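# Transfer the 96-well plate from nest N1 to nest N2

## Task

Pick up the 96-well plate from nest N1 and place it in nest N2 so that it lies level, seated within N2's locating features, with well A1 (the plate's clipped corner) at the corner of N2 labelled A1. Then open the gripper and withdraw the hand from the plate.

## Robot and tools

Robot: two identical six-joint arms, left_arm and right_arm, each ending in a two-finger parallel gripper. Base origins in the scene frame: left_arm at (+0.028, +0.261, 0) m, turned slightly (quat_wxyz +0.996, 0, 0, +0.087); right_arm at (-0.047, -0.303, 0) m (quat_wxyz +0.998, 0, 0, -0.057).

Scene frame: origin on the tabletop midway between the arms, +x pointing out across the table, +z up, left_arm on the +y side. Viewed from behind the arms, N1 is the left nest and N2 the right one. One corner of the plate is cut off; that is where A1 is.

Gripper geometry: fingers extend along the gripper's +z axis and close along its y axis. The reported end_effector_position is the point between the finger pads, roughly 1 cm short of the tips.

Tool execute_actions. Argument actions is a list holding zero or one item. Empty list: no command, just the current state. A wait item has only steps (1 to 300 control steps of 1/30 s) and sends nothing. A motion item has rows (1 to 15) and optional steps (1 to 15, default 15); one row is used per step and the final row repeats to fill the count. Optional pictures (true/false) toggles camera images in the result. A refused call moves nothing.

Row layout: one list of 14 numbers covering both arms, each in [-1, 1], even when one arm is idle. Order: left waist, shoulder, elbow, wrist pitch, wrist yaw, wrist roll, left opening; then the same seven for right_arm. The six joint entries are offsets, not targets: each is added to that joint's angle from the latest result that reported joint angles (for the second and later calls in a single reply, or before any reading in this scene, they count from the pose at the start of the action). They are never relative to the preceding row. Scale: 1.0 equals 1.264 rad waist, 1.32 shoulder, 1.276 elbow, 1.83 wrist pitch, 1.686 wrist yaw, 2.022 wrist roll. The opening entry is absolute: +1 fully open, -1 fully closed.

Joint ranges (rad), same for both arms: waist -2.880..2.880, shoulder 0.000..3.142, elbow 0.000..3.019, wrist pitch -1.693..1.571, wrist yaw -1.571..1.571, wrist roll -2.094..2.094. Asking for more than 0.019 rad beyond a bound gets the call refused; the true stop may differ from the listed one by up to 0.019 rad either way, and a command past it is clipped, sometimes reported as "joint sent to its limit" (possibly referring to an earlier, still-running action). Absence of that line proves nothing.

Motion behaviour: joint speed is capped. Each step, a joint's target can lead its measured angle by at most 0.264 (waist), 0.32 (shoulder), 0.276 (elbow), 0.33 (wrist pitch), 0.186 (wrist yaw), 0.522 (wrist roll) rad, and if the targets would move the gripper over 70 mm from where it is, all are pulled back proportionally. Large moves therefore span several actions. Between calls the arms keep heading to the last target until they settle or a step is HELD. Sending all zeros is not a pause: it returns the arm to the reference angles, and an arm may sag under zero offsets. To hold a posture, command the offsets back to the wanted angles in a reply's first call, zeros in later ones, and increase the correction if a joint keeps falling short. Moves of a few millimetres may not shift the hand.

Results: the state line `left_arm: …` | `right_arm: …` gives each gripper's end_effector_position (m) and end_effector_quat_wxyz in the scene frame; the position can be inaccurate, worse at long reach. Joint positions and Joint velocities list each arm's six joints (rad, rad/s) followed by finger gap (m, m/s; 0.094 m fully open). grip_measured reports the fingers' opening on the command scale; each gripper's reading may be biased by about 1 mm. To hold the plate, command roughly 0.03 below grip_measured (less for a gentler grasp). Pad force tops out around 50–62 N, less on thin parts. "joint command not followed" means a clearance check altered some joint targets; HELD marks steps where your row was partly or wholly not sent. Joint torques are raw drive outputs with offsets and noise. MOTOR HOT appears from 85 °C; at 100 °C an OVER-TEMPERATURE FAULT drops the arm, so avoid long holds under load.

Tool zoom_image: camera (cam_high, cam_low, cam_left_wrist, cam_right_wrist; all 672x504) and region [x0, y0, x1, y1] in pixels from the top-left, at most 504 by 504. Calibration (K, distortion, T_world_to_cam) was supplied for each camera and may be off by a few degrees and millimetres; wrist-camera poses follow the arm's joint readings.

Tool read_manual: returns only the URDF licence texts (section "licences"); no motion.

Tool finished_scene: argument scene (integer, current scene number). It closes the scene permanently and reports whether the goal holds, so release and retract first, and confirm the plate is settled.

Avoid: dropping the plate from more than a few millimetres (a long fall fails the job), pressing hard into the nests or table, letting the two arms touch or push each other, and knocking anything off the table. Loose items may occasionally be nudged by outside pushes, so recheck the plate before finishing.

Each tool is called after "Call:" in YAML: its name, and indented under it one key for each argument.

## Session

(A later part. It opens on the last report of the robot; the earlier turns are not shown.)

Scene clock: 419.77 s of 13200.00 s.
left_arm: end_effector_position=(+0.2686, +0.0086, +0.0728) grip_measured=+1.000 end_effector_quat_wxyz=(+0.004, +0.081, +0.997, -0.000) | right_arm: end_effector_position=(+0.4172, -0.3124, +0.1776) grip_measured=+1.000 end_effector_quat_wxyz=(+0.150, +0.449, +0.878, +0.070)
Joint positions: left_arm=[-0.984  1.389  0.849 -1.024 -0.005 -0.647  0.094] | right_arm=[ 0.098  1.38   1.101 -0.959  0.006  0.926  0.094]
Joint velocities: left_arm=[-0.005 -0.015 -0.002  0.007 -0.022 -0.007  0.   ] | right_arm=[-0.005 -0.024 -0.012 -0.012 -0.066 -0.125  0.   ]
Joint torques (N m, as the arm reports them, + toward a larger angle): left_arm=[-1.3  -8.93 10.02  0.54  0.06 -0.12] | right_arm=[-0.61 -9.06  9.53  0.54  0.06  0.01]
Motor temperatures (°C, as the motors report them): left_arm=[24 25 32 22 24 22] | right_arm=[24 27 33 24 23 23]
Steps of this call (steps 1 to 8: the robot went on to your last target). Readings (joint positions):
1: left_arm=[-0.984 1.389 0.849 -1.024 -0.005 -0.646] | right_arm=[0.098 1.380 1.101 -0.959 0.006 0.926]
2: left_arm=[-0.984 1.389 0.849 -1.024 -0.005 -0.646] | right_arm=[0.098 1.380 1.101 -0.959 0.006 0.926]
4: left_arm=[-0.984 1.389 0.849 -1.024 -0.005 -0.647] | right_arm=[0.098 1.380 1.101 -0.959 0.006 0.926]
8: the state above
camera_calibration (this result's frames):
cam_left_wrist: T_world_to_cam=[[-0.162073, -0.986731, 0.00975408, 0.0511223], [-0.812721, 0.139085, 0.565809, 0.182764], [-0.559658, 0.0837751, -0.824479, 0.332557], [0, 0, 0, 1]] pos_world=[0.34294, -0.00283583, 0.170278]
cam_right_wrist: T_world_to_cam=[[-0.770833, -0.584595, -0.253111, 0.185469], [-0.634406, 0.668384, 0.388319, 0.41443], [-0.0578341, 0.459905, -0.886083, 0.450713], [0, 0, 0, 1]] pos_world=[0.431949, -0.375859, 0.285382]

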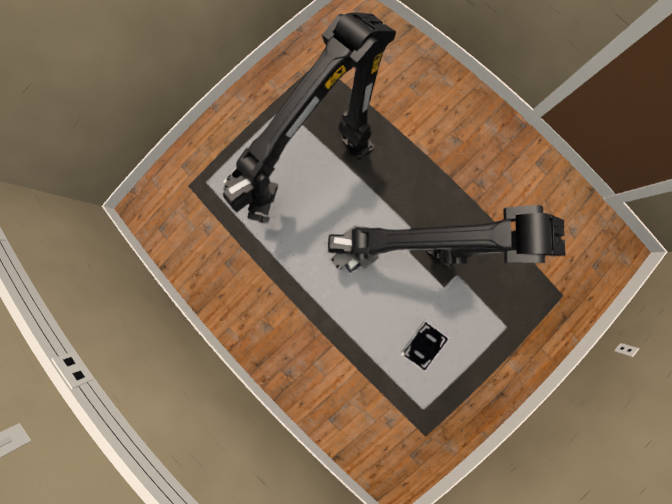

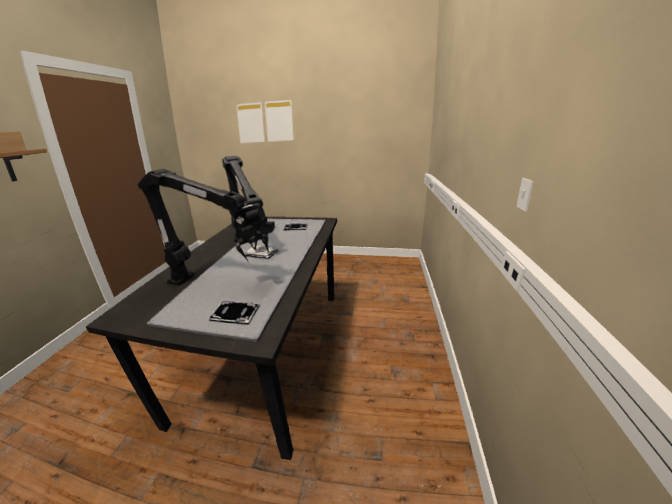

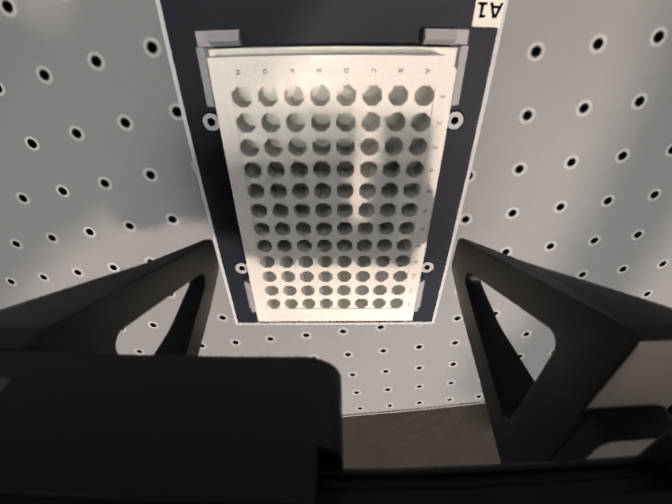

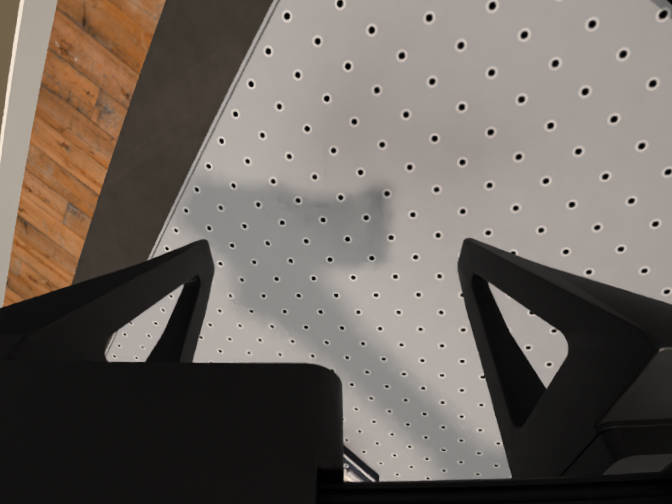

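Call:
execute_actions:
  actions:
    - {"rows": [[0.004,0.0085,-0.0005,0.007,0,-0.002,1,0,-0.005,0.010,0,0,0,1],[0.006,0.0125,-0.0020,0.0121,0,-0.002,1,0,-0.005,0.010,0,0,0,1],[0.0075,0.0156,-0.0042,0.0158,0,-0.002,1,0,-0.005,0.010,0,0,0,1],[0.0085,0.0189,-0.0070,0.0205,0,-0.002,1,0,-0.005,0.010,0,0,0,1],[0.0092,0.0227,-0.0102,0.0258,0,-0.002,1,0,-0.005,0.010,0,0,0,1],[0.0098,0.0267,-0.0135,0.0314,0,-0.002,1,0,-0.005,0.010,0,0,0,1],[0.0102,0.0307,-0.0169,0.0370,0,-0.002,1,0,-0.005,0.010,0,0,0,1],[0.0105,0.0345,-0.0200,0.0423,0,-0.002,1,0,-0.005,0.010,0,0,0,1],[0.0107,0.0378,-0.0228,0.0470,0,-0.002,1,0,-0.005,0.010,0,0,0,1],[0.0107,0.0404,-0.0250,0.0507,0,-0.002,1,0,-0.005,0.010,0,0,0,1],[0.0107,0.0422,-0.0265,0.0532,0,-0.002,0.96,0,-0.005,0.010,0,0,0,1],[0.0107,0.0428,-0.0270,0.0541,0,-0.002,0.92,0,-0.005,0.010,0,0,0,1],[0.0107,0.0428,-0.0270,0.0541,0,-0.002,0.88,0,-0.005,0.010,0,0,0,1],[0.0107,0.0428,-0.0270,0.0541,0,-0.002,0.85,0,-0.005,0.010,0,0,0,1],[0.0107,0.0428,-0.0270,0.0541,0,-0.002,0.82,0,-0.005,0.010,0,0,0,1]], "steps": 15}
  pictures: false

Call:
execute_actions:
  actions:
    - {"rows": [[0.004,0.009,0,0.0105,0,0,0.80,0,-0.005,0.010,0,0,0,1],[0.004,0.009,0,0.0105,0,0,0.78,0,-0.005,0.010,0,0,0,1],[0.003,0.008,0.004,0.0105,0,0,0.76,0,-0.005,0.010,0,0,0,1],[0.002,0.006,0.008,0.0105,0,0,0.745,0,-0.005,0.010,0,0,0,1],[0.001,0.004,0.010,0.0105,0,0,0.73,0,-0.005,0.010,0,0,0,1],[0,0.003,0.012,0.008,0,0,0.72,0,-0.005,0.010,0,0,0,1],[0,0.003,0.012,0.006,0,0,0.71,0,-0.005,0.010,0,0,0,1],[0,0.003,0.012,0.004,0,0,0.70,0,-0.005,0.010,0,0,0,1],[0,0.003,0.012,0.003,0,0,0.69,0,-0.005,0.010,0,0,0,1],[0,0.003,0.012,0.003,0,0,0.68,0,-0.005,0.010,0,0,0,1],[0,0.003,0.012,0.003,0,0,0.67,0,-0.005,0.010,0,0,0,1],[0,0.003,0.012,0.003,0,0,0.66,0,-0.005,0.010,0,0,0,1]], "steps": 15}

Scene clock: 451.43 s of 13200.00 s.
left_arm: end_effector_position=(+0.2709, +0.0092, +0.0461) grip_measured=+0.835 end_effector_quat_wxyz=(+0.003, +0.078, +0.997, -0.000) | right_arm: end_effector_position=(+0.4172, -0.3124, +0.1776) grip_measured=+1.000 end_effector_quat_wxyz=(+0.150, +0.449, +0.878, +0.070)
Joint positions: left_arm=[-0.978  1.438  0.815 -0.943 -0.004 -0.648  0.086] | right_arm=[ 0.098  1.38   1.101 -0.959  0.006  0.926  0.094]
Joint velocities: left_arm=[ 0.005  0.024 -0.032  0.037 -0.007 -0.022 -0.027] | right_arm=[-0.005 -0.005 -0.007  0.012 -0.051 -0.095  0.   ]
Joint torques (N m, as the arm reports them, + toward a larger angle): left_arm=[-0.06 -8.8   8.26  0.92 -0.04 -0.01] | right_arm=[ 0.26 -9.34  9.62  0.56  0.04  0.01]
Motor temperatures (°C, as the motors report them): left_arm=[24 25 33 22 24 22] | right_arm=[24 27 34 24 23 23]
Steps of this call (steps 1 to 15: the robot went on to your last target; steps 16 to 90: nothing new was sent; then 28.17 s passed at rest; steps 91 to 105: all 15 steps of this action). Readings (joint positions):
91: left_arm=[-0.984 1.389 0.849 -1.024 -0.005 -0.648] | right_arm=[0.098 1.380 1.101 -0.959 0.006 0.926]
92: left_arm=[-0.984 1.389 0.849 -1.023 -0.005 -0.648] | right_arm=[0.098 1.380 1.101 -0.959 0.006 0.926]
94: left_arm=[-0.984 1.391 0.848 -1.014 -0.005 -0.648] | right_arm=[0.098 1.380 1.101 -0.959 0.006 0.926]
98: left_arm=[-0.980 1.405 0.838 -0.979 -0.005 -0.648] | right_arm=[0.098 1.380 1.101 -0.959 0.006 0.926]
105: the state above

Scene clock: 451.93 s of 13200.00 s.
left_arm: end_effector_position=(+0.2713, +0.0085, +0.0460) grip_measured=+0.722 end_effector_quat_wxyz=(+0.004, +0.078, +0.997, -0.002) | right_arm: end_effector_position=(+0.4172, -0.3124, +0.1776) grip_measured=+1.000 end_effector_quat_wxyz=(+0.150, +0.449, +0.878, +0.070)
Joint positions: left_arm=[-0.978  1.438  0.815 -0.939 -0.003 -0.648  0.081] | right_arm=[ 0.098  1.38   1.101 -0.959  0.006  0.926  0.094]
Joint velocities: left_arm=[-0.005 -0.005 -0.002 -0.012  0.007  0.066  0.   ] | right_arm=[-0.005 -0.005 -0.002 -0.017 -0.022  0.022  0.   ]
Joint torques (N m, as the arm reports them, + toward a larger angle): left_arm=[-0.9  -9.11  9.57  0.41  0.01  0.04] | right_arm=[ 0.26 -9.48  9.59  0.55  0.04  0.  ]
Motor temperatures (°C, as the motors report them): left_arm=[24 25 33 22 24 22] | right_arm=[24 27 34 24 23 23]
Steps of this call (steps 1 to 15: all 15 steps of this action). Readings (joint positions):
1: left_arm=[-0.978 1.438 0.815 -0.941 -0.003 -0.648] | right_arm=[0.098 1.380 1.101 -0.959 0.006 0.926]
2: left_arm=[-0.978 1.438 0.815 -0.940 -0.003 -0.648] | right_arm=[0.098 1.380 1.101 -0.959 0.006 0.926]
4: left_arm=[-0.978 1.438 0.815 -0.939 -0.003 -0.648] | right_arm=[0.098 1.380 1.101 -0.959 0.006 0.926]
8: left_arm=[-0.978 1.438 0.815 -0.939 -0.003 -0.648] | right_arm=[0.098 1.380 1.101 -0.959 0.006 0.926]
15: the state above
camera_calibration (this result's frames):
cam_left_wrist: T_world_to_cam=[[-0.155684, -0.987732, 0.0121247, 0.049925], [-0.813731, 0.135198, 0.5653, 0.200416], [-0.560004, 0.078142, -0.824797, 0.312109], [0, 0, 0, 1]] pos_world=[0.345639, -0.00217194, 0.143526]
cam_right_wrist: T_world_to_cam=[[-0.770833, -0.584595, -0.253111, 0.185469], [-0.634406, 0.668384, 0.388319, 0.41443], [-0.0578341, 0.459905, -0.886083, 0.450713], [0, 0, 0, 1]] pos_world=[0.431949, -0.375859, 0.285382]

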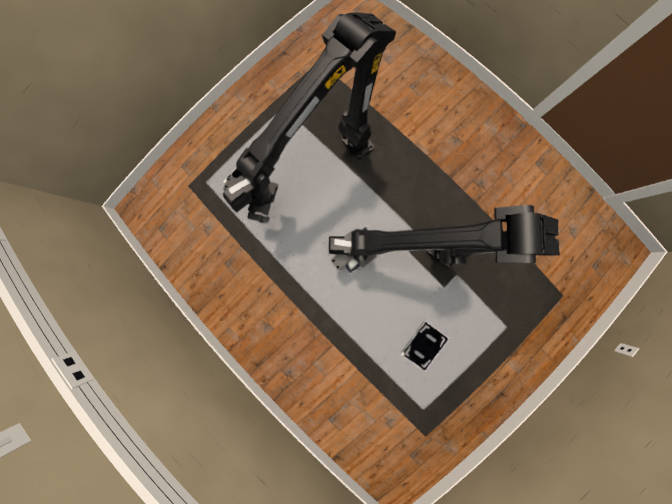

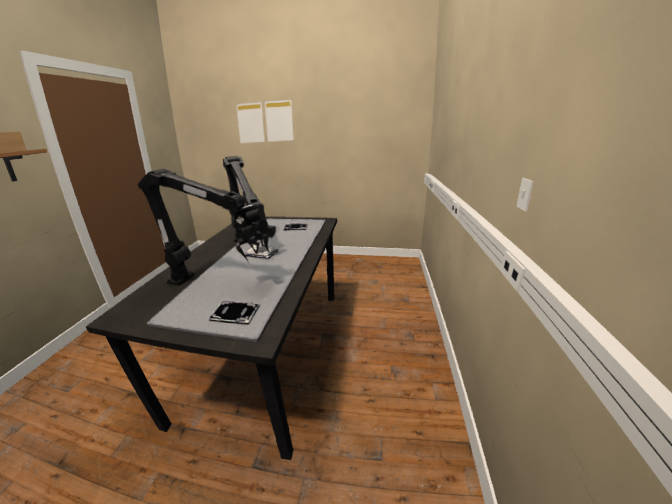

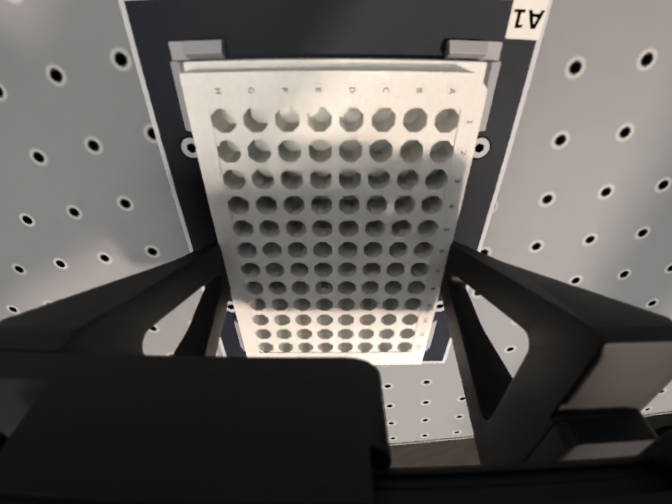

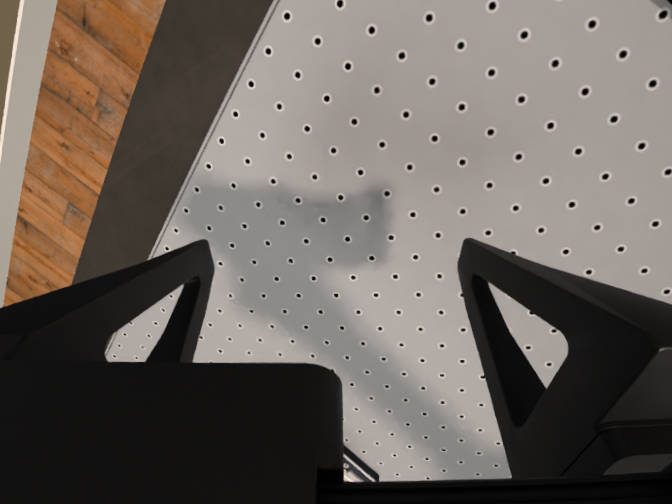

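Call:
zoom_image:
  camera: "cam_left_wrist"
  region: [110, 0, 280, 170]

Call:
zoom_image:
  camera: "cam_left_wrist"
  region: [400, 0, 570, 170]

Call:
zoom_image:
  camera: "cam_left_wrist"
  region: [160, 170, 300, 380]

Call:
zoom_image:
  camera: "cam_left_wrist"
  region: [380, 170, 520, 380]

Region (110, 0, 280, 170) of cam_left_wrist's 672x504 image, scaled by 2.965, with more detail than that image has.

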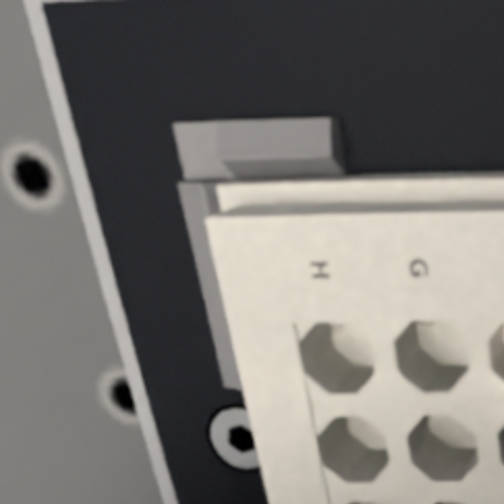

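Region (400, 0, 570, 170) of cam_left_wrist's 672x504 image, scaled by 2.965, with more detail than that image has.

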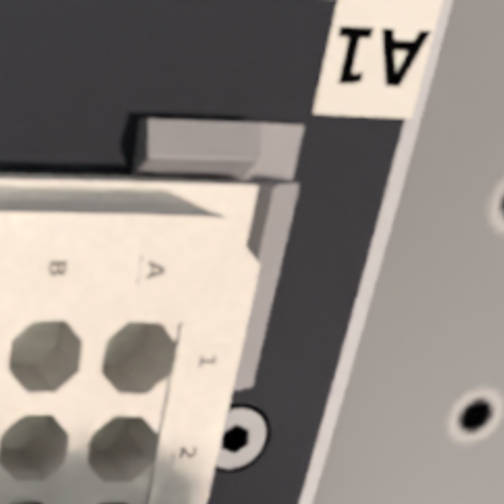

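Region (160, 170, 300, 380) of cam_left_wrist's 672x504 image, scaled by 2.400, with more detail than that image has.

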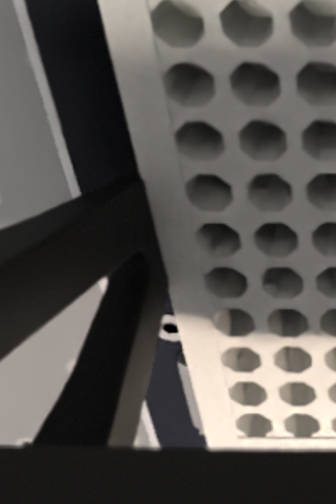

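Region (380, 170, 520, 380) of cam_left_wrist's 672x504 image, scaled by 2.400, with more detail than that image has.

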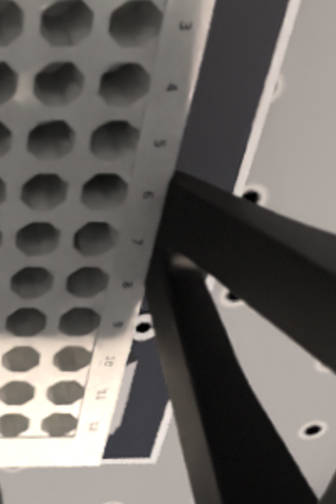

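Call:
execute_actions:
  actions:
    - {"rows": [[0,-0.0044,0.012,-0.004,0,0,0.685,0,-0.005,0.010,0,0,0,1],[0,-0.0059,0.012,-0.007,0,0,0.685,0,-0.005,0.010,0,0,0,1],[0,-0.0083,0.012,-0.0092,0,0,0.685,0,-0.005,0.010,0,0,0,1],[0,-0.0113,0.012,-0.0099,0,0.001,0.685,0,-0.005,0.010,0,0,0,1],[0,-0.0146,0.012,-0.0107,0,0.002,0.685,0,-0.005,0.010,0,0,0,1],[0.001,-0.0182,0.012,-0.0115,0,0.003,0.685,0,-0.005,0.010,0,0,0,1],[0.002,-0.0218,0.012,-0.0123,0,0.004,0.685,0,-0.005,0.010,0,0,0,1],[0.003,-0.0251,0.012,-0.0131,0,0.005,0.685,0,-0.005,0.010,0,0,0,1],[0.0045,-0.0281,0.014,-0.0137,0,0.0074,0.685,0,-0.005,0.010,0,0,0,1],[0.0072,-0.0305,0.016,-0.0143,0,0.0092,0.685,0,-0.005,0.010,0,0,0,1],[0.0118,-0.0320,0.018,-0.0146,0,0.0122,0.685,0,-0.005,0.010,0,0,0,1],[0.0182,-0.0326,0.020,-0.0148,0,0.0164,0.685,0,-0.005,0.010,0,0,0,1],[0.0264,-0.0326,0.023,-0.0148,0,0.0218,0.685,0,-0.005,0.010,0,0,0,1],[0.0365,-0.0326,0.026,-0.0148,0,0.0283,0.685,0,-0.005,0.010,0,0,0,1],[0.0484,-0.0326,0.029,-0.0148,0,0.0361,0.685,0,-0.005,0.010,0,0,0,1]], "steps": 15}
  pictures: false

Call:
execute_actions:
  actions:
    - {"rows": [[0.0438,0.002,0.0315,-0.007,-0.001,0.0339,0.685,0,-0.005,0.010,0,0,0,1],[0.0593,0.006,0.0320,-0.007,-0.002,0.0441,0.685,0,-0.005,0.010,0,0,0,1],[0.0767,0.009,0.0328,-0.006,-0.0025,0.0554,0.685,0,-0.005,0.010,0,0,0,1],[0.0959,0.0119,0.0340,-0.005,-0.003,0.0680,0.685,0,-0.005,0.010,0,0,0,1],[0.1170,0.0132,0.0354,-0.004,-0.0035,0.0818,0.685,0,-0.005,0.010,0,0,0,1],[0.1398,0.0149,0.0372,-0.003,-0.004,0.0968,0.685,0,-0.005,0.010,0,0,0,1],[0.1645,0.0168,0.0393,-0.002,-0.0045,0.1130,0.685,0,-0.005,0.010,0,0,0,1],[0.1910,0.0191,0.0418,-0.001,-0.005,0.1303,0.685,0,-0.005,0.010,0,0,0,1],[0.2194,0.0216,0.0446,0,-0.0055,0.1483,0.685,0,-0.005,0.010,0,0,0,1],[0.2496,0.0245,0.0477,0,-0.006,0.1663,0.685,0,-0.005,0.010,0,0,0,1],[0.2816,0.0276,0.0511,0,-0.006,0.1843,0.685,0,-0.005,0.010,0,0,0,1],[0.3145,0.0310,0.0549,0,-0.006,0.2022,0.685,0,-0.005,0.010,0,0,0,1],[0.3475,0.0348,0.0589,0,-0.006,0.2202,0.685,0,-0.005,0.010,0,0,0,1],[0.3804,0.0388,0.0633,0,-0.006,0.2382,0.685,0,-0.005,0.010,0,0,0,1],[0.4133,0.0432,0.0681,0,-0.006,0.2562,0.685,0,-0.005,0.010,0,0,0,1]], "steps": 15}
  pictures: false

Call:
execute_actions:
  actions:
    - {"rows": [[0.0934,0.0229,0.0451,0,0,0.0964,0.685,0,-0.005,0.010,0,0,0,1],[0.1264,0.0270,0.0495,0,0,0.1143,0.685,0,-0.005,0.010,0,0,0,1],[0.1593,0.0307,0.0536,0,0,0.1323,0.685,0,-0.005,0.010,0,0,0,1],[0.1922,0.0341,0.0573,0,0,0.1503,0.685,0,-0.005,0.010,0,0,0,1],[0.2252,0.0373,0.0608,0,0,0.1683,0.685,0,-0.005,0.010,0,0,0,1],[0.2581,0.0401,0.0639,0,0,0.1862,0.685,0,-0.005,0.010,0,0,0,1],[0.2910,0.0427,0.0666,0,0,0.2042,0.685,0,-0.005,0.010,0,0,0,1],[0.3239,0.0449,0.0691,0,0,0.2216,0.685,0,-0.005,0.010,0,0,0,1],[0.3569,0.0469,0.0712,0,0,0.2378,0.685,0,-0.005,0.010,0,0,0,1],[0.3898,0.0485,0.0730,0,0,0.2528,0.685,0,-0.005,0.010,0,0,0,1],[0.4227,0.0499,0.0745,0,0,0.2665,0.685,0,-0.005,0.010,0,0,0,1],[0.4547,0.0509,0.0756,0,0,0.2791,0.685,0,-0.005,0.010,0,0,0,1],[0.4849,0.0517,0.0764,0,0,0.2905,0.685,0,-0.005,0.010,0,0,0,1],[0.5133,0.0521,0.0769,0,0,0.3007,0.685,0,-0.005,0.010,0,0,0,1],[0.5398,0.0523,0.0771,0,0,0.3097,0.685,0,-0.005,0.010,0,0,0,1]], "steps": 15}
  pictures: false

Call:
execute_actions:
  actions:
    - {"rows": [[0.0745,0.003,0.026,0,0,0.0677,0.685,0,-0.005,0.010,0,0,0,1],[0.0974,0.003,0.026,0,0,0.0743,0.685,0,-0.005,0.010,0,0,0,1],[0.1184,0.003,0.024,0,0,0.0797,0.685,0,-0.005,0.010,0,0,0,1],[0.1376,0.003,0.021,0,0,0.0839,0.685,0,-0.005,0.010,0,0,0,1],[0.1550,0.003,0.018,0,0,0.0869,0.685,0,-0.005,0.010,0,0,0,1],[0.1706,0.003,0.015,0,0,0.0887,0.685,0,-0.005,0.010,0,0,0,1],[0.1843,0.003,0.015,0,0,0.0893,0.685,0,-0.005,0.010,0,0,0,1],[0.1962,0.003,0.015,0,0,0.0893,0.685,0,-0.005,0.010,0,0,0,1],[0.2063,0.003,0.015,0,0,0.0893,0.685,0,-0.005,0.010,0,0,0,1],[0.2145,0.003,0.015,0,0,0.0893,0.685,0,-0.005,0.010,0,0,0,1],[0.2209,0.003,0.015,0,0,0.0893,0.685,0,-0.005,0.010,0,0,0,1],[0.2255,0.003,0.015,0,0,0.0893,0.685,0,-0.005,0.010,0,0,0,1],[0.2282,0.003,0.015,0,0,0.0893,0.685,0,-0.005,0.010,0,0,0,1],[0.2291,0.003,0.015,0,0,0.0893,0.685,0,-0.005,0.010,0,0,0,1],[0.2291,0.003,0.015,0,0,0.0893,0.685,0,-0.005,0.010,0,0,0,1]], "steps": 15}
  pictures: false

Call:
execute_actions:
  actions:
    - {"steps": 12}

Scene clock: 541.03 s of 13200.00 s.
left_arm: end_effector_position=(+0.2771, +0.0139, +0.0598) grip_measured=+0.722 end_effector_quat_wxyz=(+0.015, +0.079, +0.997, -0.011) | right_arm: end_effector_position=(+0.4172, -0.3124, +0.1776) grip_measured=+1.000 end_effector_quat_wxyz=(+0.150, +0.449, +0.878, +0.070)
Joint positions: left_arm=[-0.956  1.396  0.815 -0.951 -0.003 -0.623  0.081] | right_arm=[ 0.098  1.38   1.101 -0.959  0.006  0.926  0.094]
Joint velocities: left_arm=[ 0.317 -0.024  0.012  0.002  0.037  0.212 -0.001] | right_arm=[ 0.005 -0.005 -0.007 -0.002  0.125 -0.081  0.   ]
Joint torques (N m, as the arm reports them, + toward a larger angle): left_arm=[ 0.8  -9.04 11.75 -0.2   0.05  0.17] | right_arm=[ 0.26 -9.39  9.61  0.55  0.04  0.01]
Motor temperatures (°C, as the motors report them): left_arm=[24 25 33 22 24 22] | right_arm=[24 27 35 24 23 23]
Steps of this call (steps 1 to 15: the robot went on to your last target; steps 16 to 90: nothing new was sent; then 85.60 s passed at rest; steps 91 to 105: all 15 steps of this action). Readings (joint positions):
91: left_arm=[-0.978 1.438 0.815 -0.939 -0.003 -0.648] | right_arm=[0.098 1.380 1.101 -0.959 0.006 0.926]
92: left_arm=[-0.978 1.438 0.815 -0.939 -0.003 -0.648] | right_arm=[0.098 1.380 1.101 -0.959 0.006 0.926]
94: left_arm=[-0.978 1.437 0.815 -0.940 -0.003 -0.648] | right_arm=[0.098 1.380 1.101 -0.959 0.006 0.926]
98: left_arm=[-0.978 1.425 0.815 -0.946 -0.003 -0.648] | right_arm=[0.098 1.380 1.101 -0.959 0.006 0.926]
105: the state above

Scene clock: 541.53 s of 13200.00 s.
left_arm: end_effector_position=(+0.3754, +0.1404, +0.0620) grip_measured=+0.722 end_effector_quat_wxyz=(+0.023, +0.039, +0.999, -0.002) | right_arm: end_effector_position=(+0.4172, -0.3124, +0.1776) grip_measured=+1.000 end_effector_quat_wxyz=(+0.150, +0.449, +0.878, +0.070)
Joint positions: left_arm=[-0.512  1.431  0.857 -0.951 -0.01  -0.261  0.081] | right_arm=[ 0.098  1.38   1.101 -0.959  0.006  0.926  0.094]
Joint velocities: left_arm=[ 1.245  0.151  0.154 -0.007 -0.037  0.96  -0.001] | right_arm=[-0.015  0.005 -0.012  0.007  0.007 -0.007  0.   ]
Joint torques (N m, as the arm reports them, + toward a larger angle): left_arm=[-0.93 -8.38 11.56  0.33 -0.08  0.17] | right_arm=[ 0.28 -9.43  9.59  0.55  0.04  0.01]
Motor temperatures (°C, as the motors report them): left_arm=[24 25 33 22 24 22] | right_arm=[24 27 35 24 23 23]
Steps of this call (steps 1 to 15: all 15 steps of this action). Readings (joint positions):
1: left_arm=[-0.943 1.396 0.815 -0.951 -0.003 -0.612] | right_arm=[0.098 1.380 1.101 -0.959 0.006 0.926]
2: left_arm=[-0.928 1.396 0.815 -0.951 -0.003 -0.600] | right_arm=[0.098 1.380 1.101 -0.959 0.006 0.926]
4: left_arm=[-0.888 1.397 0.816 -0.951 -0.004 -0.569] | right_arm=[0.098 1.380 1.101 -0.959 0.006 0.926]
8: left_arm=[-0.780 1.402 0.824 -0.951 -0.007 -0.481] | right_arm=[0.098 1.380 1.101 -0.959 0.006 0.926]
15: the state above

Scene clock: 542.03 s of 13200.00 s.
left_arm: end_effector_position=(+0.4047, +0.3732, +0.0634) grip_measured=+0.722 end_effector_quat_wxyz=(+0.025, -0.021, +0.999, +0.012) | right_arm: end_effector_position=(+0.4172, -0.3124, +0.1776) grip_measured=+1.000 end_effector_quat_wxyz=(+0.150, +0.449, +0.878, +0.070)
Joint positions: left_arm=[ 0.111  1.486  0.921 -0.951 -0.01   0.243  0.081] | right_arm=[ 0.098  1.38   1.101 -0.959  0.006  0.926  0.094]
Joint velocities: left_arm=[ 1.138  0.034  0.002 -0.012  0.007  0.74  -0.   ] | right_arm=[ 0.005  0.005  0.007  0.007 -0.051 -0.007  0.   ]
Joint torques (N m, as the arm reports them, + toward a larger angle): left_arm=[-2.05 -9.47 11.77  0.44  0.13  0.17] | right_arm=[ 0.21 -9.36  9.59  0.54  0.04  0.01]
Motor temperatures (°C, as the motors report them): left_arm=[24 25 33 22 24 22] | right_arm=[24 27 35 24 23 23]
Steps of this call (steps 1 to 15: all 15 steps of this action). Readings (joint positions):
1: left_arm=[-0.469 1.437 0.864 -0.951 -0.010 -0.226] | right_arm=[0.098 1.380 1.101 -0.959 0.006 0.926]
2: left_arm=[-0.426 1.443 0.871 -0.951 -0.010 -0.191] | right_arm=[0.098 1.380 1.101 -0.959 0.006 0.926]
4: left_arm=[-0.343 1.455 0.887 -0.951 -0.010 -0.119] | right_arm=[0.098 1.380 1.101 -0.959 0.006 0.926]
8: left_arm=[-0.177 1.473 0.908 -0.951 -0.010 0.024] | right_arm=[0.098 1.380 1.101 -0.959 0.006 0.926]
15: the state above

Scene clock: 542.53 s of 13200.00 s.
left_arm: end_effector_position=(+0.3573, +0.4759, +0.0633) grip_measured=+0.722 end_effector_quat_wxyz=(+0.021, -0.086, +0.996, +0.017) | right_arm: end_effector_position=(+0.4172, -0.3124, +0.1776) grip_measured=+1.000 end_effector_quat_wxyz=(+0.150, +0.449, +0.878, +0.070)
Joint positions: left_arm=[ 0.399  1.487  0.921 -0.951 -0.01   0.402  0.081] | right_arm=[ 0.098  1.38   1.101 -0.959  0.006  0.926  0.094]
Joint velocities: left_arm=[ 0.054 -0.005  0.002 -0.017 -0.051  0.139  0.   ] | right_arm=[-0.005  0.005 -0.007 -0.012 -0.037  0.051  0.   ]
Joint torques (N m, as the arm reports them, + toward a larger angle): left_arm=[ -1.06 -10.42  10.28   0.42   0.16   0.19] | right_arm=[ 0.28 -9.33  9.62  0.55  0.04  0.01]
Motor temperatures (°C, as the motors report them): left_arm=[24 25 33 22 24 22] | right_arm=[24 27 35 24 23 23]
Steps of this call (steps 1 to 15: all 15 steps of this action). Readings (joint positions):
1: left_arm=[0.148 1.487 0.921 -0.951 -0.010 0.267] | right_arm=[0.098 1.380 1.101 -0.959 0.006 0.926]
2: left_arm=[0.184 1.487 0.921 -0.951 -0.010 0.289] | right_arm=[0.098 1.380 1.101 -0.959 0.006 0.926]
4: left_arm=[0.247 1.487 0.921 -0.951 -0.010 0.326] | right_arm=[0.098 1.380 1.101 -0.959 0.006 0.926]
8: left_arm=[0.337 1.487 0.921 -0.951 -0.010 0.374] | right_arm=[0.098 1.380 1.101 -0.959 0.006 0.926]
15: the state above

Scene clock: 542.93 s of 13200.00 s.
left_arm: end_effector_position=(+0.3571, +0.4761, +0.0633) grip_measured=+0.722 end_effector_quat_wxyz=(+0.021, -0.082, +0.996, +0.017) | right_arm: end_effector_position=(+0.4172, -0.3124, +0.1776) grip_measured=+1.000 end_effector_quat_wxyz=(+0.150, +0.449, +0.878, +0.070)
Joint positions: left_arm=[ 0.4    1.487  0.921 -0.951 -0.01   0.409  0.081] | right_arm=[ 0.098  1.38   1.101 -0.959  0.006  0.926  0.094]
Joint velocities: left_arm=[ 0.005 -0.005 -0.007 -0.002  0.022 -0.037  0.   ] | right_arm=[-0.005  0.005  0.017 -0.002 -0.037 -0.022  0.   ]
Joint torques (N m, as the arm reports them, + toward a larger angle): left_arm=[ -0.85 -10.45  10.25   0.43   0.16   0.19] | right_arm=[ 0.21 -9.41  9.6   0.55  0.04  0.01]
Motor temperatures (°C, as the motors report them): left_arm=[24 25 33 22 24 22] | right_arm=[24 27 35 24 23 23]
Steps of this call (steps 1 to 12: the robot went on to your last target). Readings (joint positions):
1: left_arm=[0.400 1.487 0.921 -0.951 -0.010 0.403] | right_arm=[0.098 1.380 1.101 -0.959 0.006 0.926]
2: left_arm=[0.400 1.487 0.921 -0.951 -0.010 0.405] | right_arm=[0.098 1.380 1.101 -0.959 0.006 0.926]
4: left_arm=[0.400 1.487 0.921 -0.951 -0.010 0.406] | right_arm=[0.098 1.380 1.101 -0.959 0.006 0.926]
8: left_arm=[0.400 1.487 0.921 -0.951 -0.010 0.408] | right_arm=[0.098 1.380 1.101 -0.959 0.006 0.926]
12: the state above
camera_calibration (this result's frames):
cam_left_wrist: T_world_to_cam=[[0.165069, -0.986056, -0.0211053, 0.411708], [-0.831625, -0.150657, 0.534511, 0.341738], [-0.530238, -0.0706793, -0.844898, 0.399398], [0, 0, 0, 1]] pos_world=[0.428014, 0.485682, 0.163477]
cam_right_wrist: T_world_to_cam=[[-0.770833, -0.584595, -0.253111, 0.185469], [-0.634406, 0.668384, 0.388319, 0.41443], [-0.0578341, 0.459905, -0.886083, 0.450713], [0, 0, 0, 1]] pos_world=[0.431949, -0.375859, 0.285382]

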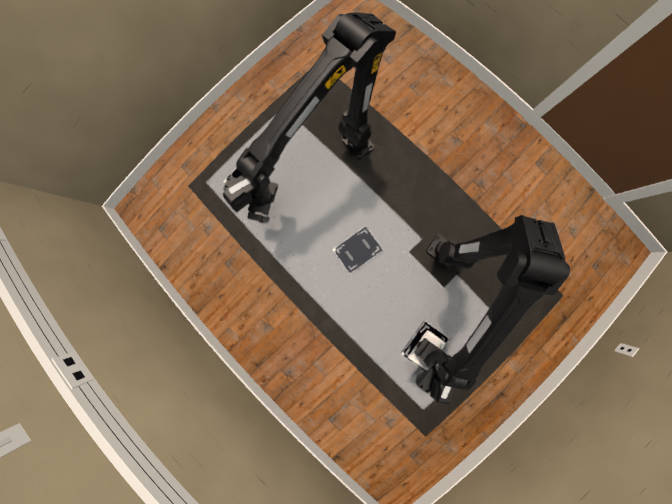

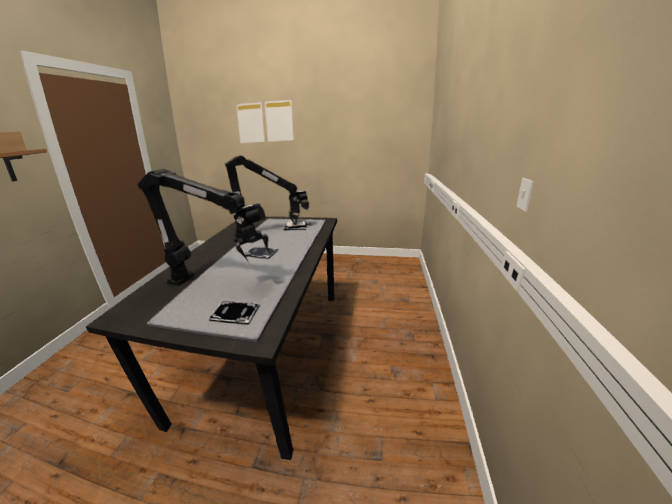

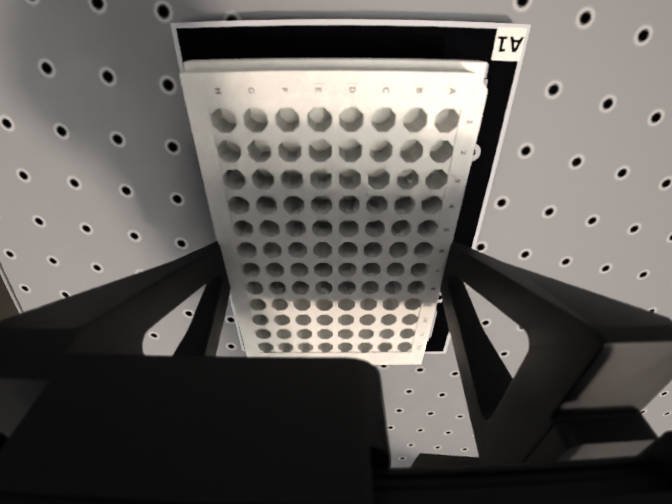

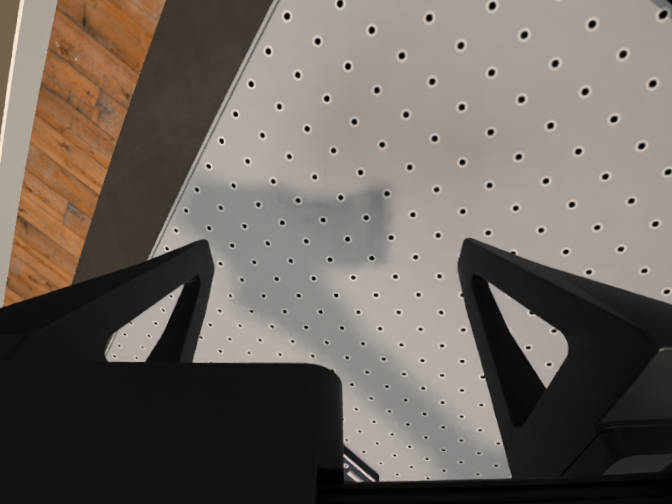

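Call:
zoom_image:
  camera: "cam_left_wrist"
  region: [160, 10, 280, 100]

Call:
zoom_image:
  camera: "cam_left_wrist"
  region: [420, 10, 560, 180]

Call:
zoom_image:
  camera: "cam_left_wrist"
  region: [390, 180, 510, 370]

Call:
zoom_image:
  camera: "cam_left_wrist"
  region: [200, 260, 300, 370]

Region (160, 10, 280, 100) of cam_left_wrist's 672x504 image, scaled by 4.200, with more detail than that image has; it fills the top 378 rows of this view, and the rest is white.

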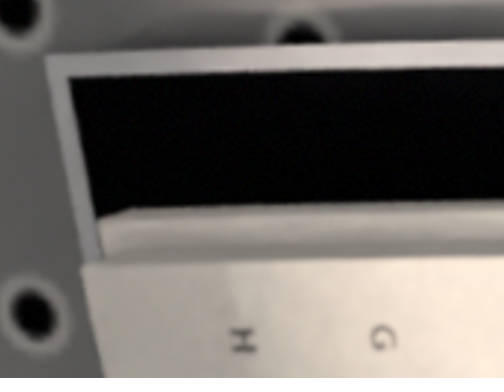

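Region (420, 10, 560, 180) of cam_left_wrist's 672x504 image, scaled by 2.965, with more detail than that image has; it fills the left 415 columns of this view, and the rest is white.

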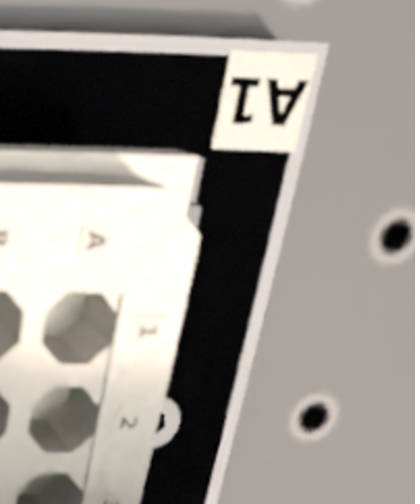

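Region (390, 180, 510, 370) of cam_left_wrist's 672x504 image, scaled by 2.653, with more detail than that image has; it fills the left 318 columns of this view, and the rest is white.

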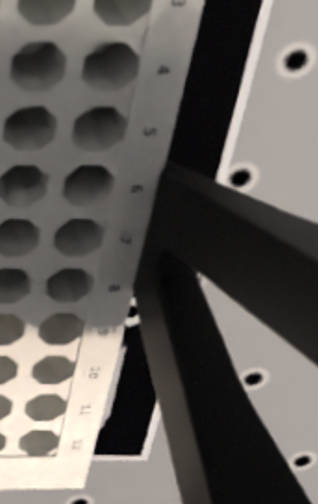

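Region (200, 260, 300, 370) of cam_left_wrist's 672x504 image, scaled by 4.582, with more detail than that image has; it fills the left 458 columns of this view, and the rest is white.

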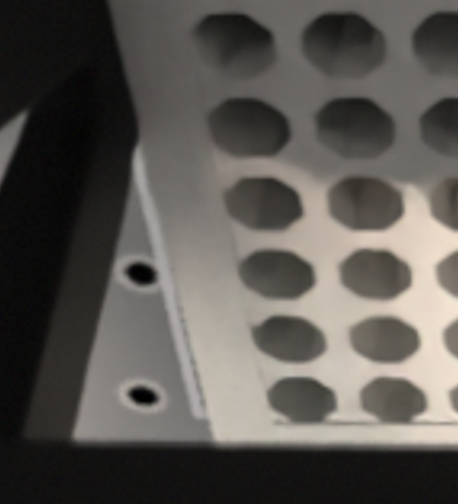

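Call:
execute_actions:
  actions:
    - {"rows": [[0,0.004,-0.0005,0.001,0.002,0,0.685,0,-0.005,0.010,0,0,0,1],[0,0.005,-0.0018,0.002,0.003,0,0.685,0,-0.005,0.010,0,0,0,1],[0,0.0061,-0.0035,0.003,0.004,0,0.685,0,-0.005,0.010,0,0,0,1],[0,0.0066,-0.0055,0.004,0.005,0,0.685,0,-0.005,0.010,0,0,0,1],[0,0.0080,-0.0072,0.005,0.0056,0,0.685,0,-0.005,0.010,0,0,0,1],[0,0.0102,-0.0085,0.006,0.0059,0,0.685,0,-0.005,0.010,0,0,0,1],[0,0.0129,-0.0090,0.0065,0.0059,0,0.685,0,-0.005,0.010,0,0,0,1],[0,0.0160,-0.0090,0.007,0.0059,0,0.685,0,-0.005,0.010,0,0,0,1],[0,0.0193,-0.0090,0.007,0.0059,0,0.685,0,-0.005,0.010,0,0,0,1],[0,0.0226,-0.0090,0.0075,0.0059,0,0.685,0,-0.005,0.010,0,0,0,1],[0,0.0257,-0.0090,0.008,0.0059,0,0.685,0,-0.005,0.010,0,0,0,1],[0,0.0284,-0.0090,0.009,0.0059,0,0.685,0,-0.005,0.010,0,0,0,1],[0,0.0306,-0.0090,0.010,0.0059,0,0.685,0,-0.005,0.010,0,0,0,1],[0,0.0321,-0.0090,0.0105,0.0059,0,0.685,0,-0.005,0.010,0,0,0,1],[0,0.0326,-0.0090,0.0108,0.0059,0,0.685,0,-0.005,0.010,0,0,0,1]], "steps": 15}
  pictures: false

Call:
execute_actions:
  actions:
    - {"steps": 10}

Scene clock: 578.23 s of 13200.00 s.
left_arm: end_effector_position=(+0.3534, +0.4722, +0.0513) grip_measured=+0.722 end_effector_quat_wxyz=(+0.009, -0.082, +0.997, +0.007) | right_arm: end_effector_position=(+0.4172, -0.3124, +0.1776) grip_measured=+1.000 end_effector_quat_wxyz=(+0.150, +0.449, +0.878, +0.070)
Joint positions: left_arm=[ 0.4    1.512  0.912 -0.949 -0.003  0.41   0.081] | right_arm=[ 0.098  1.38   1.101 -0.959  0.006  0.926  0.094]
Joint velocities: left_arm=[-0.005  0.103  0.002  0.037  0.022 -0.037  0.   ] | right_arm=[-0.005 -0.005  0.012  0.007 -0.022  0.095  0.   ]
Joint torques (N m, as the arm reports them, + toward a larger angle): left_arm=[-0.97 -9.94  8.09  1.01  0.31  0.03] | right_arm=[ 0.38 -9.39  9.61  0.55  0.04  0.  ]
Motor temperatures (°C, as the motors report them): left_arm=[24 25 33 22 24 22] | right_arm=[24 27 35 24 23 23]
Steps of this call (steps 1 to 15: the robot went on to your last target; steps 16 to 90: nothing new was sent; then 31.80 s passed at rest; steps 91 to 105: all 15 steps of this action). Readings (joint positions):
91: left_arm=[0.400 1.487 0.921 -0.951 -0.010 0.410] | right_arm=[0.098 1.380 1.101 -0.959 0.006 0.926]
92: left_arm=[0.400 1.487 0.921 -0.951 -0.009 0.410] | right_arm=[0.098 1.380 1.101 -0.959 0.006 0.926]
94: left_arm=[0.400 1.487 0.921 -0.951 -0.006 0.410] | right_arm=[0.098 1.380 1.101 -0.959 0.006 0.926]
98: left_arm=[0.400 1.487 0.914 -0.951 -0.003 0.410] | right_arm=[0.098 1.380 1.101 -0.959 0.006 0.926]
105: the state above

Scene clock: 578.57 s of 13200.00 s.
left_arm: end_effector_position=(+0.3532, +0.4721, +0.0488) grip_measured=+0.722 end_effector_quat_wxyz=(+0.007, -0.082, +0.997, +0.005) | right_arm: end_effector_position=(+0.4172, -0.3124, +0.1776) grip_measured=+1.000 end_effector_quat_wxyz=(+0.150, +0.449, +0.878, +0.070)
Joint positions: left_arm=[ 0.4    1.518  0.912 -0.948 -0.003  0.41   0.081] | right_arm=[ 0.098  1.38   1.101 -0.959  0.006  0.926  0.094]
Joint velocities: left_arm=[-0.015 -0.015 -0.017  0.017 -0.007 -0.037 -0.   ] | right_arm=[ 0.005  0.005 -0.012  0.002 -0.095  0.037  0.   ]
Joint torques (N m, as the arm reports them, + toward a larger angle): left_arm=[ -0.95 -10.07   8.16   0.99   0.31   0.03] | right_arm=[ 0.29 -9.36  9.6   0.55  0.04  0.01]
Motor temperatures (°C, as the motors report them): left_arm=[24 25 33 22 24 22] | right_arm=[24 27 35 24 23 23]
Steps of this call (steps 1 to 10: the robot went on to your last target). Readings (joint positions):
1: left_arm=[0.400 1.515 0.912 -0.948 -0.003 0.410] | right_arm=[0.098 1.380 1.101 -0.959 0.006 0.926]
2: left_arm=[0.400 1.517 0.912 -0.948 -0.003 0.410] | right_arm=[0.098 1.380 1.101 -0.959 0.006 0.926]
4: left_arm=[0.400 1.518 0.912 -0.948 -0.003 0.410] | right_arm=[0.098 1.380 1.101 -0.959 0.006 0.926]
8: left_arm=[0.400 1.518 0.912 -0.948 -0.003 0.410] | right_arm=[0.098 1.380 1.101 -0.959 0.006 0.926]
10: the state above
camera_calibration (this result's frames):
cam_left_wrist: T_world_to_cam=[[0.163782, -0.986496, 0.000230903, 0.407687], [-0.816899, -0.135494, 0.56064, 0.331959], [-0.553039, -0.0920116, -0.828059, 0.402046], [0, 0, 0, 1]] pos_world=[0.426752, 0.484153, 0.146714]
cam_right_wrist: T_world_to_cam=[[-0.770833, -0.584595, -0.253111, 0.185469], [-0.634406, 0.668384, 0.388319, 0.41443], [-0.0578341, 0.459905, -0.886083, 0.450713], [0, 0, 0, 1]] pos_world=[0.431949, -0.375859, 0.285382]

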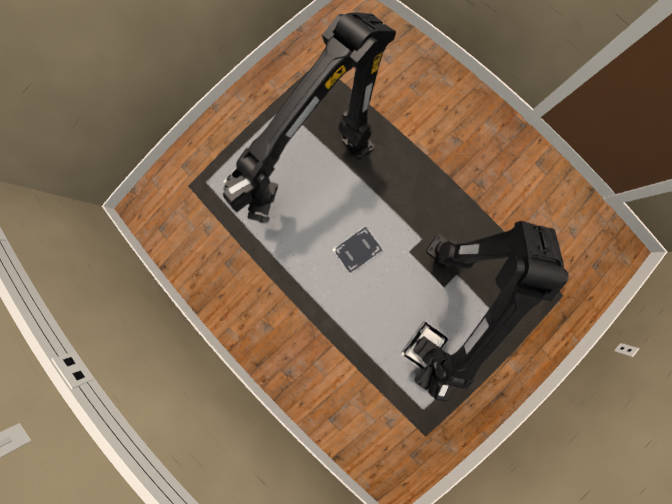

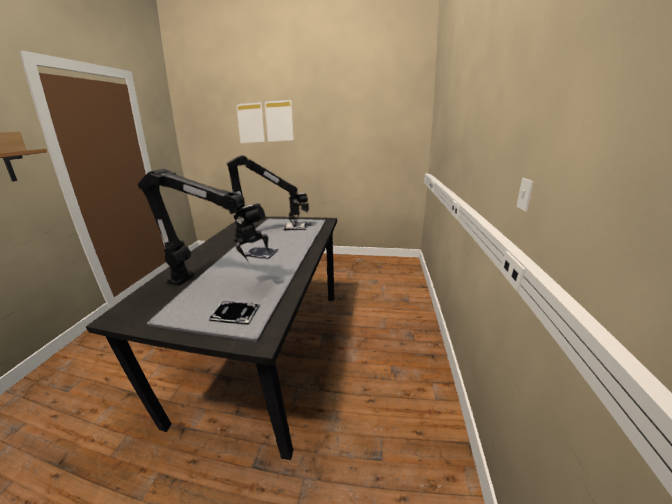

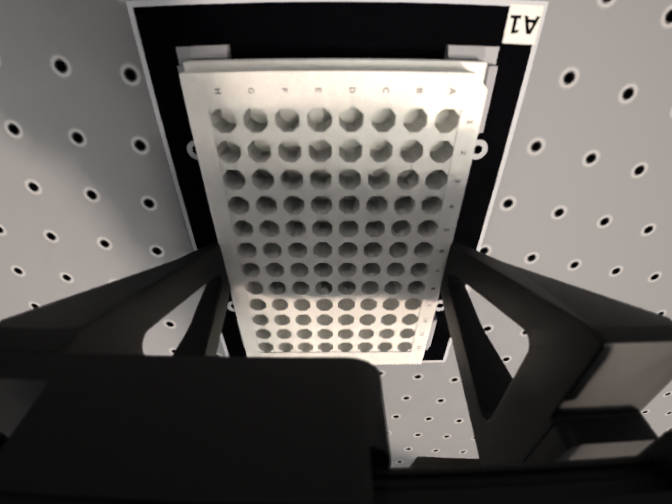

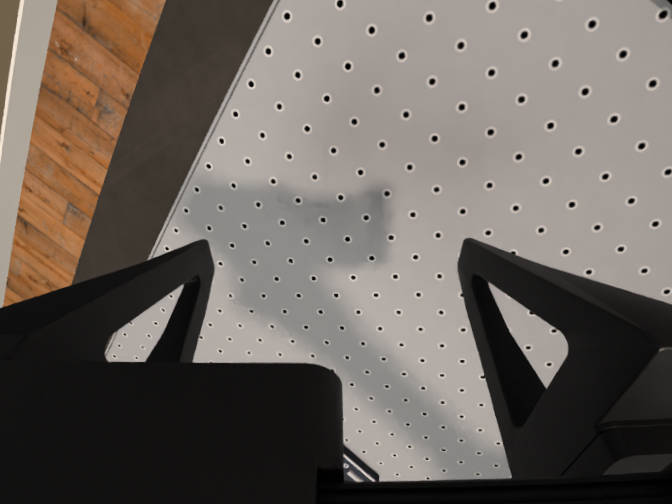

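Call:
zoom_image:
  camera: "cam_left_wrist"
  region: [110, 0, 280, 170]

Call:
zoom_image:
  camera: "cam_left_wrist"
  region: [400, 0, 570, 170]

Call:
zoom_image:
  camera: "cam_left_wrist"
  region: [160, 170, 300, 380]

Call:
zoom_image:
  camera: "cam_left_wrist"
  region: [380, 170, 520, 380]

Region (110, 0, 280, 170) of cam_left_wrist's 672x504 image, scaled by 2.965, with more detail than that image has.

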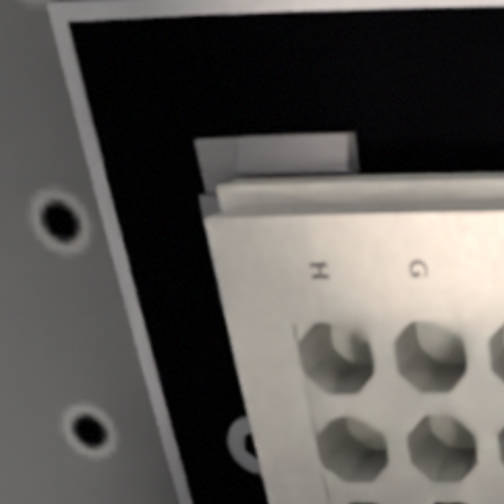

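Region (400, 0, 570, 170) of cam_left_wrist's 672x504 image, scaled by 2.965, with more detail than that image has.

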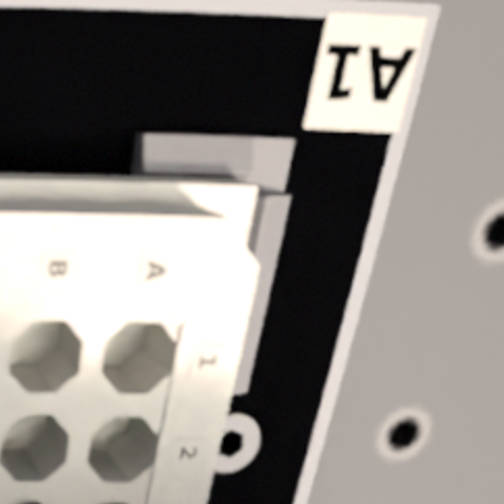

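Region (160, 170, 300, 380) of cam_left_wrist's 672x504 image, scaled by 2.400, with more detail than that image has.

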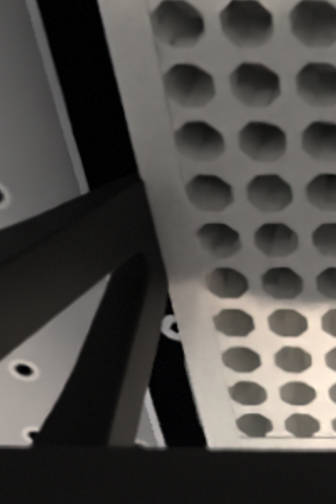

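Region (380, 170, 520, 380) of cam_left_wrist's 672x504 image, scaled by 2.400, with more detail than that image has.

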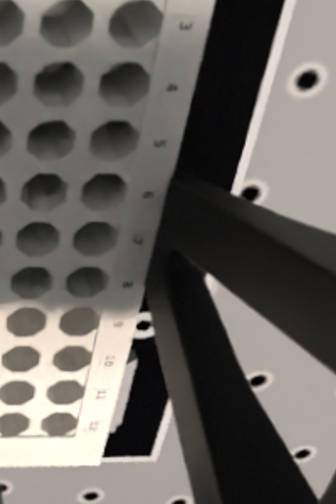

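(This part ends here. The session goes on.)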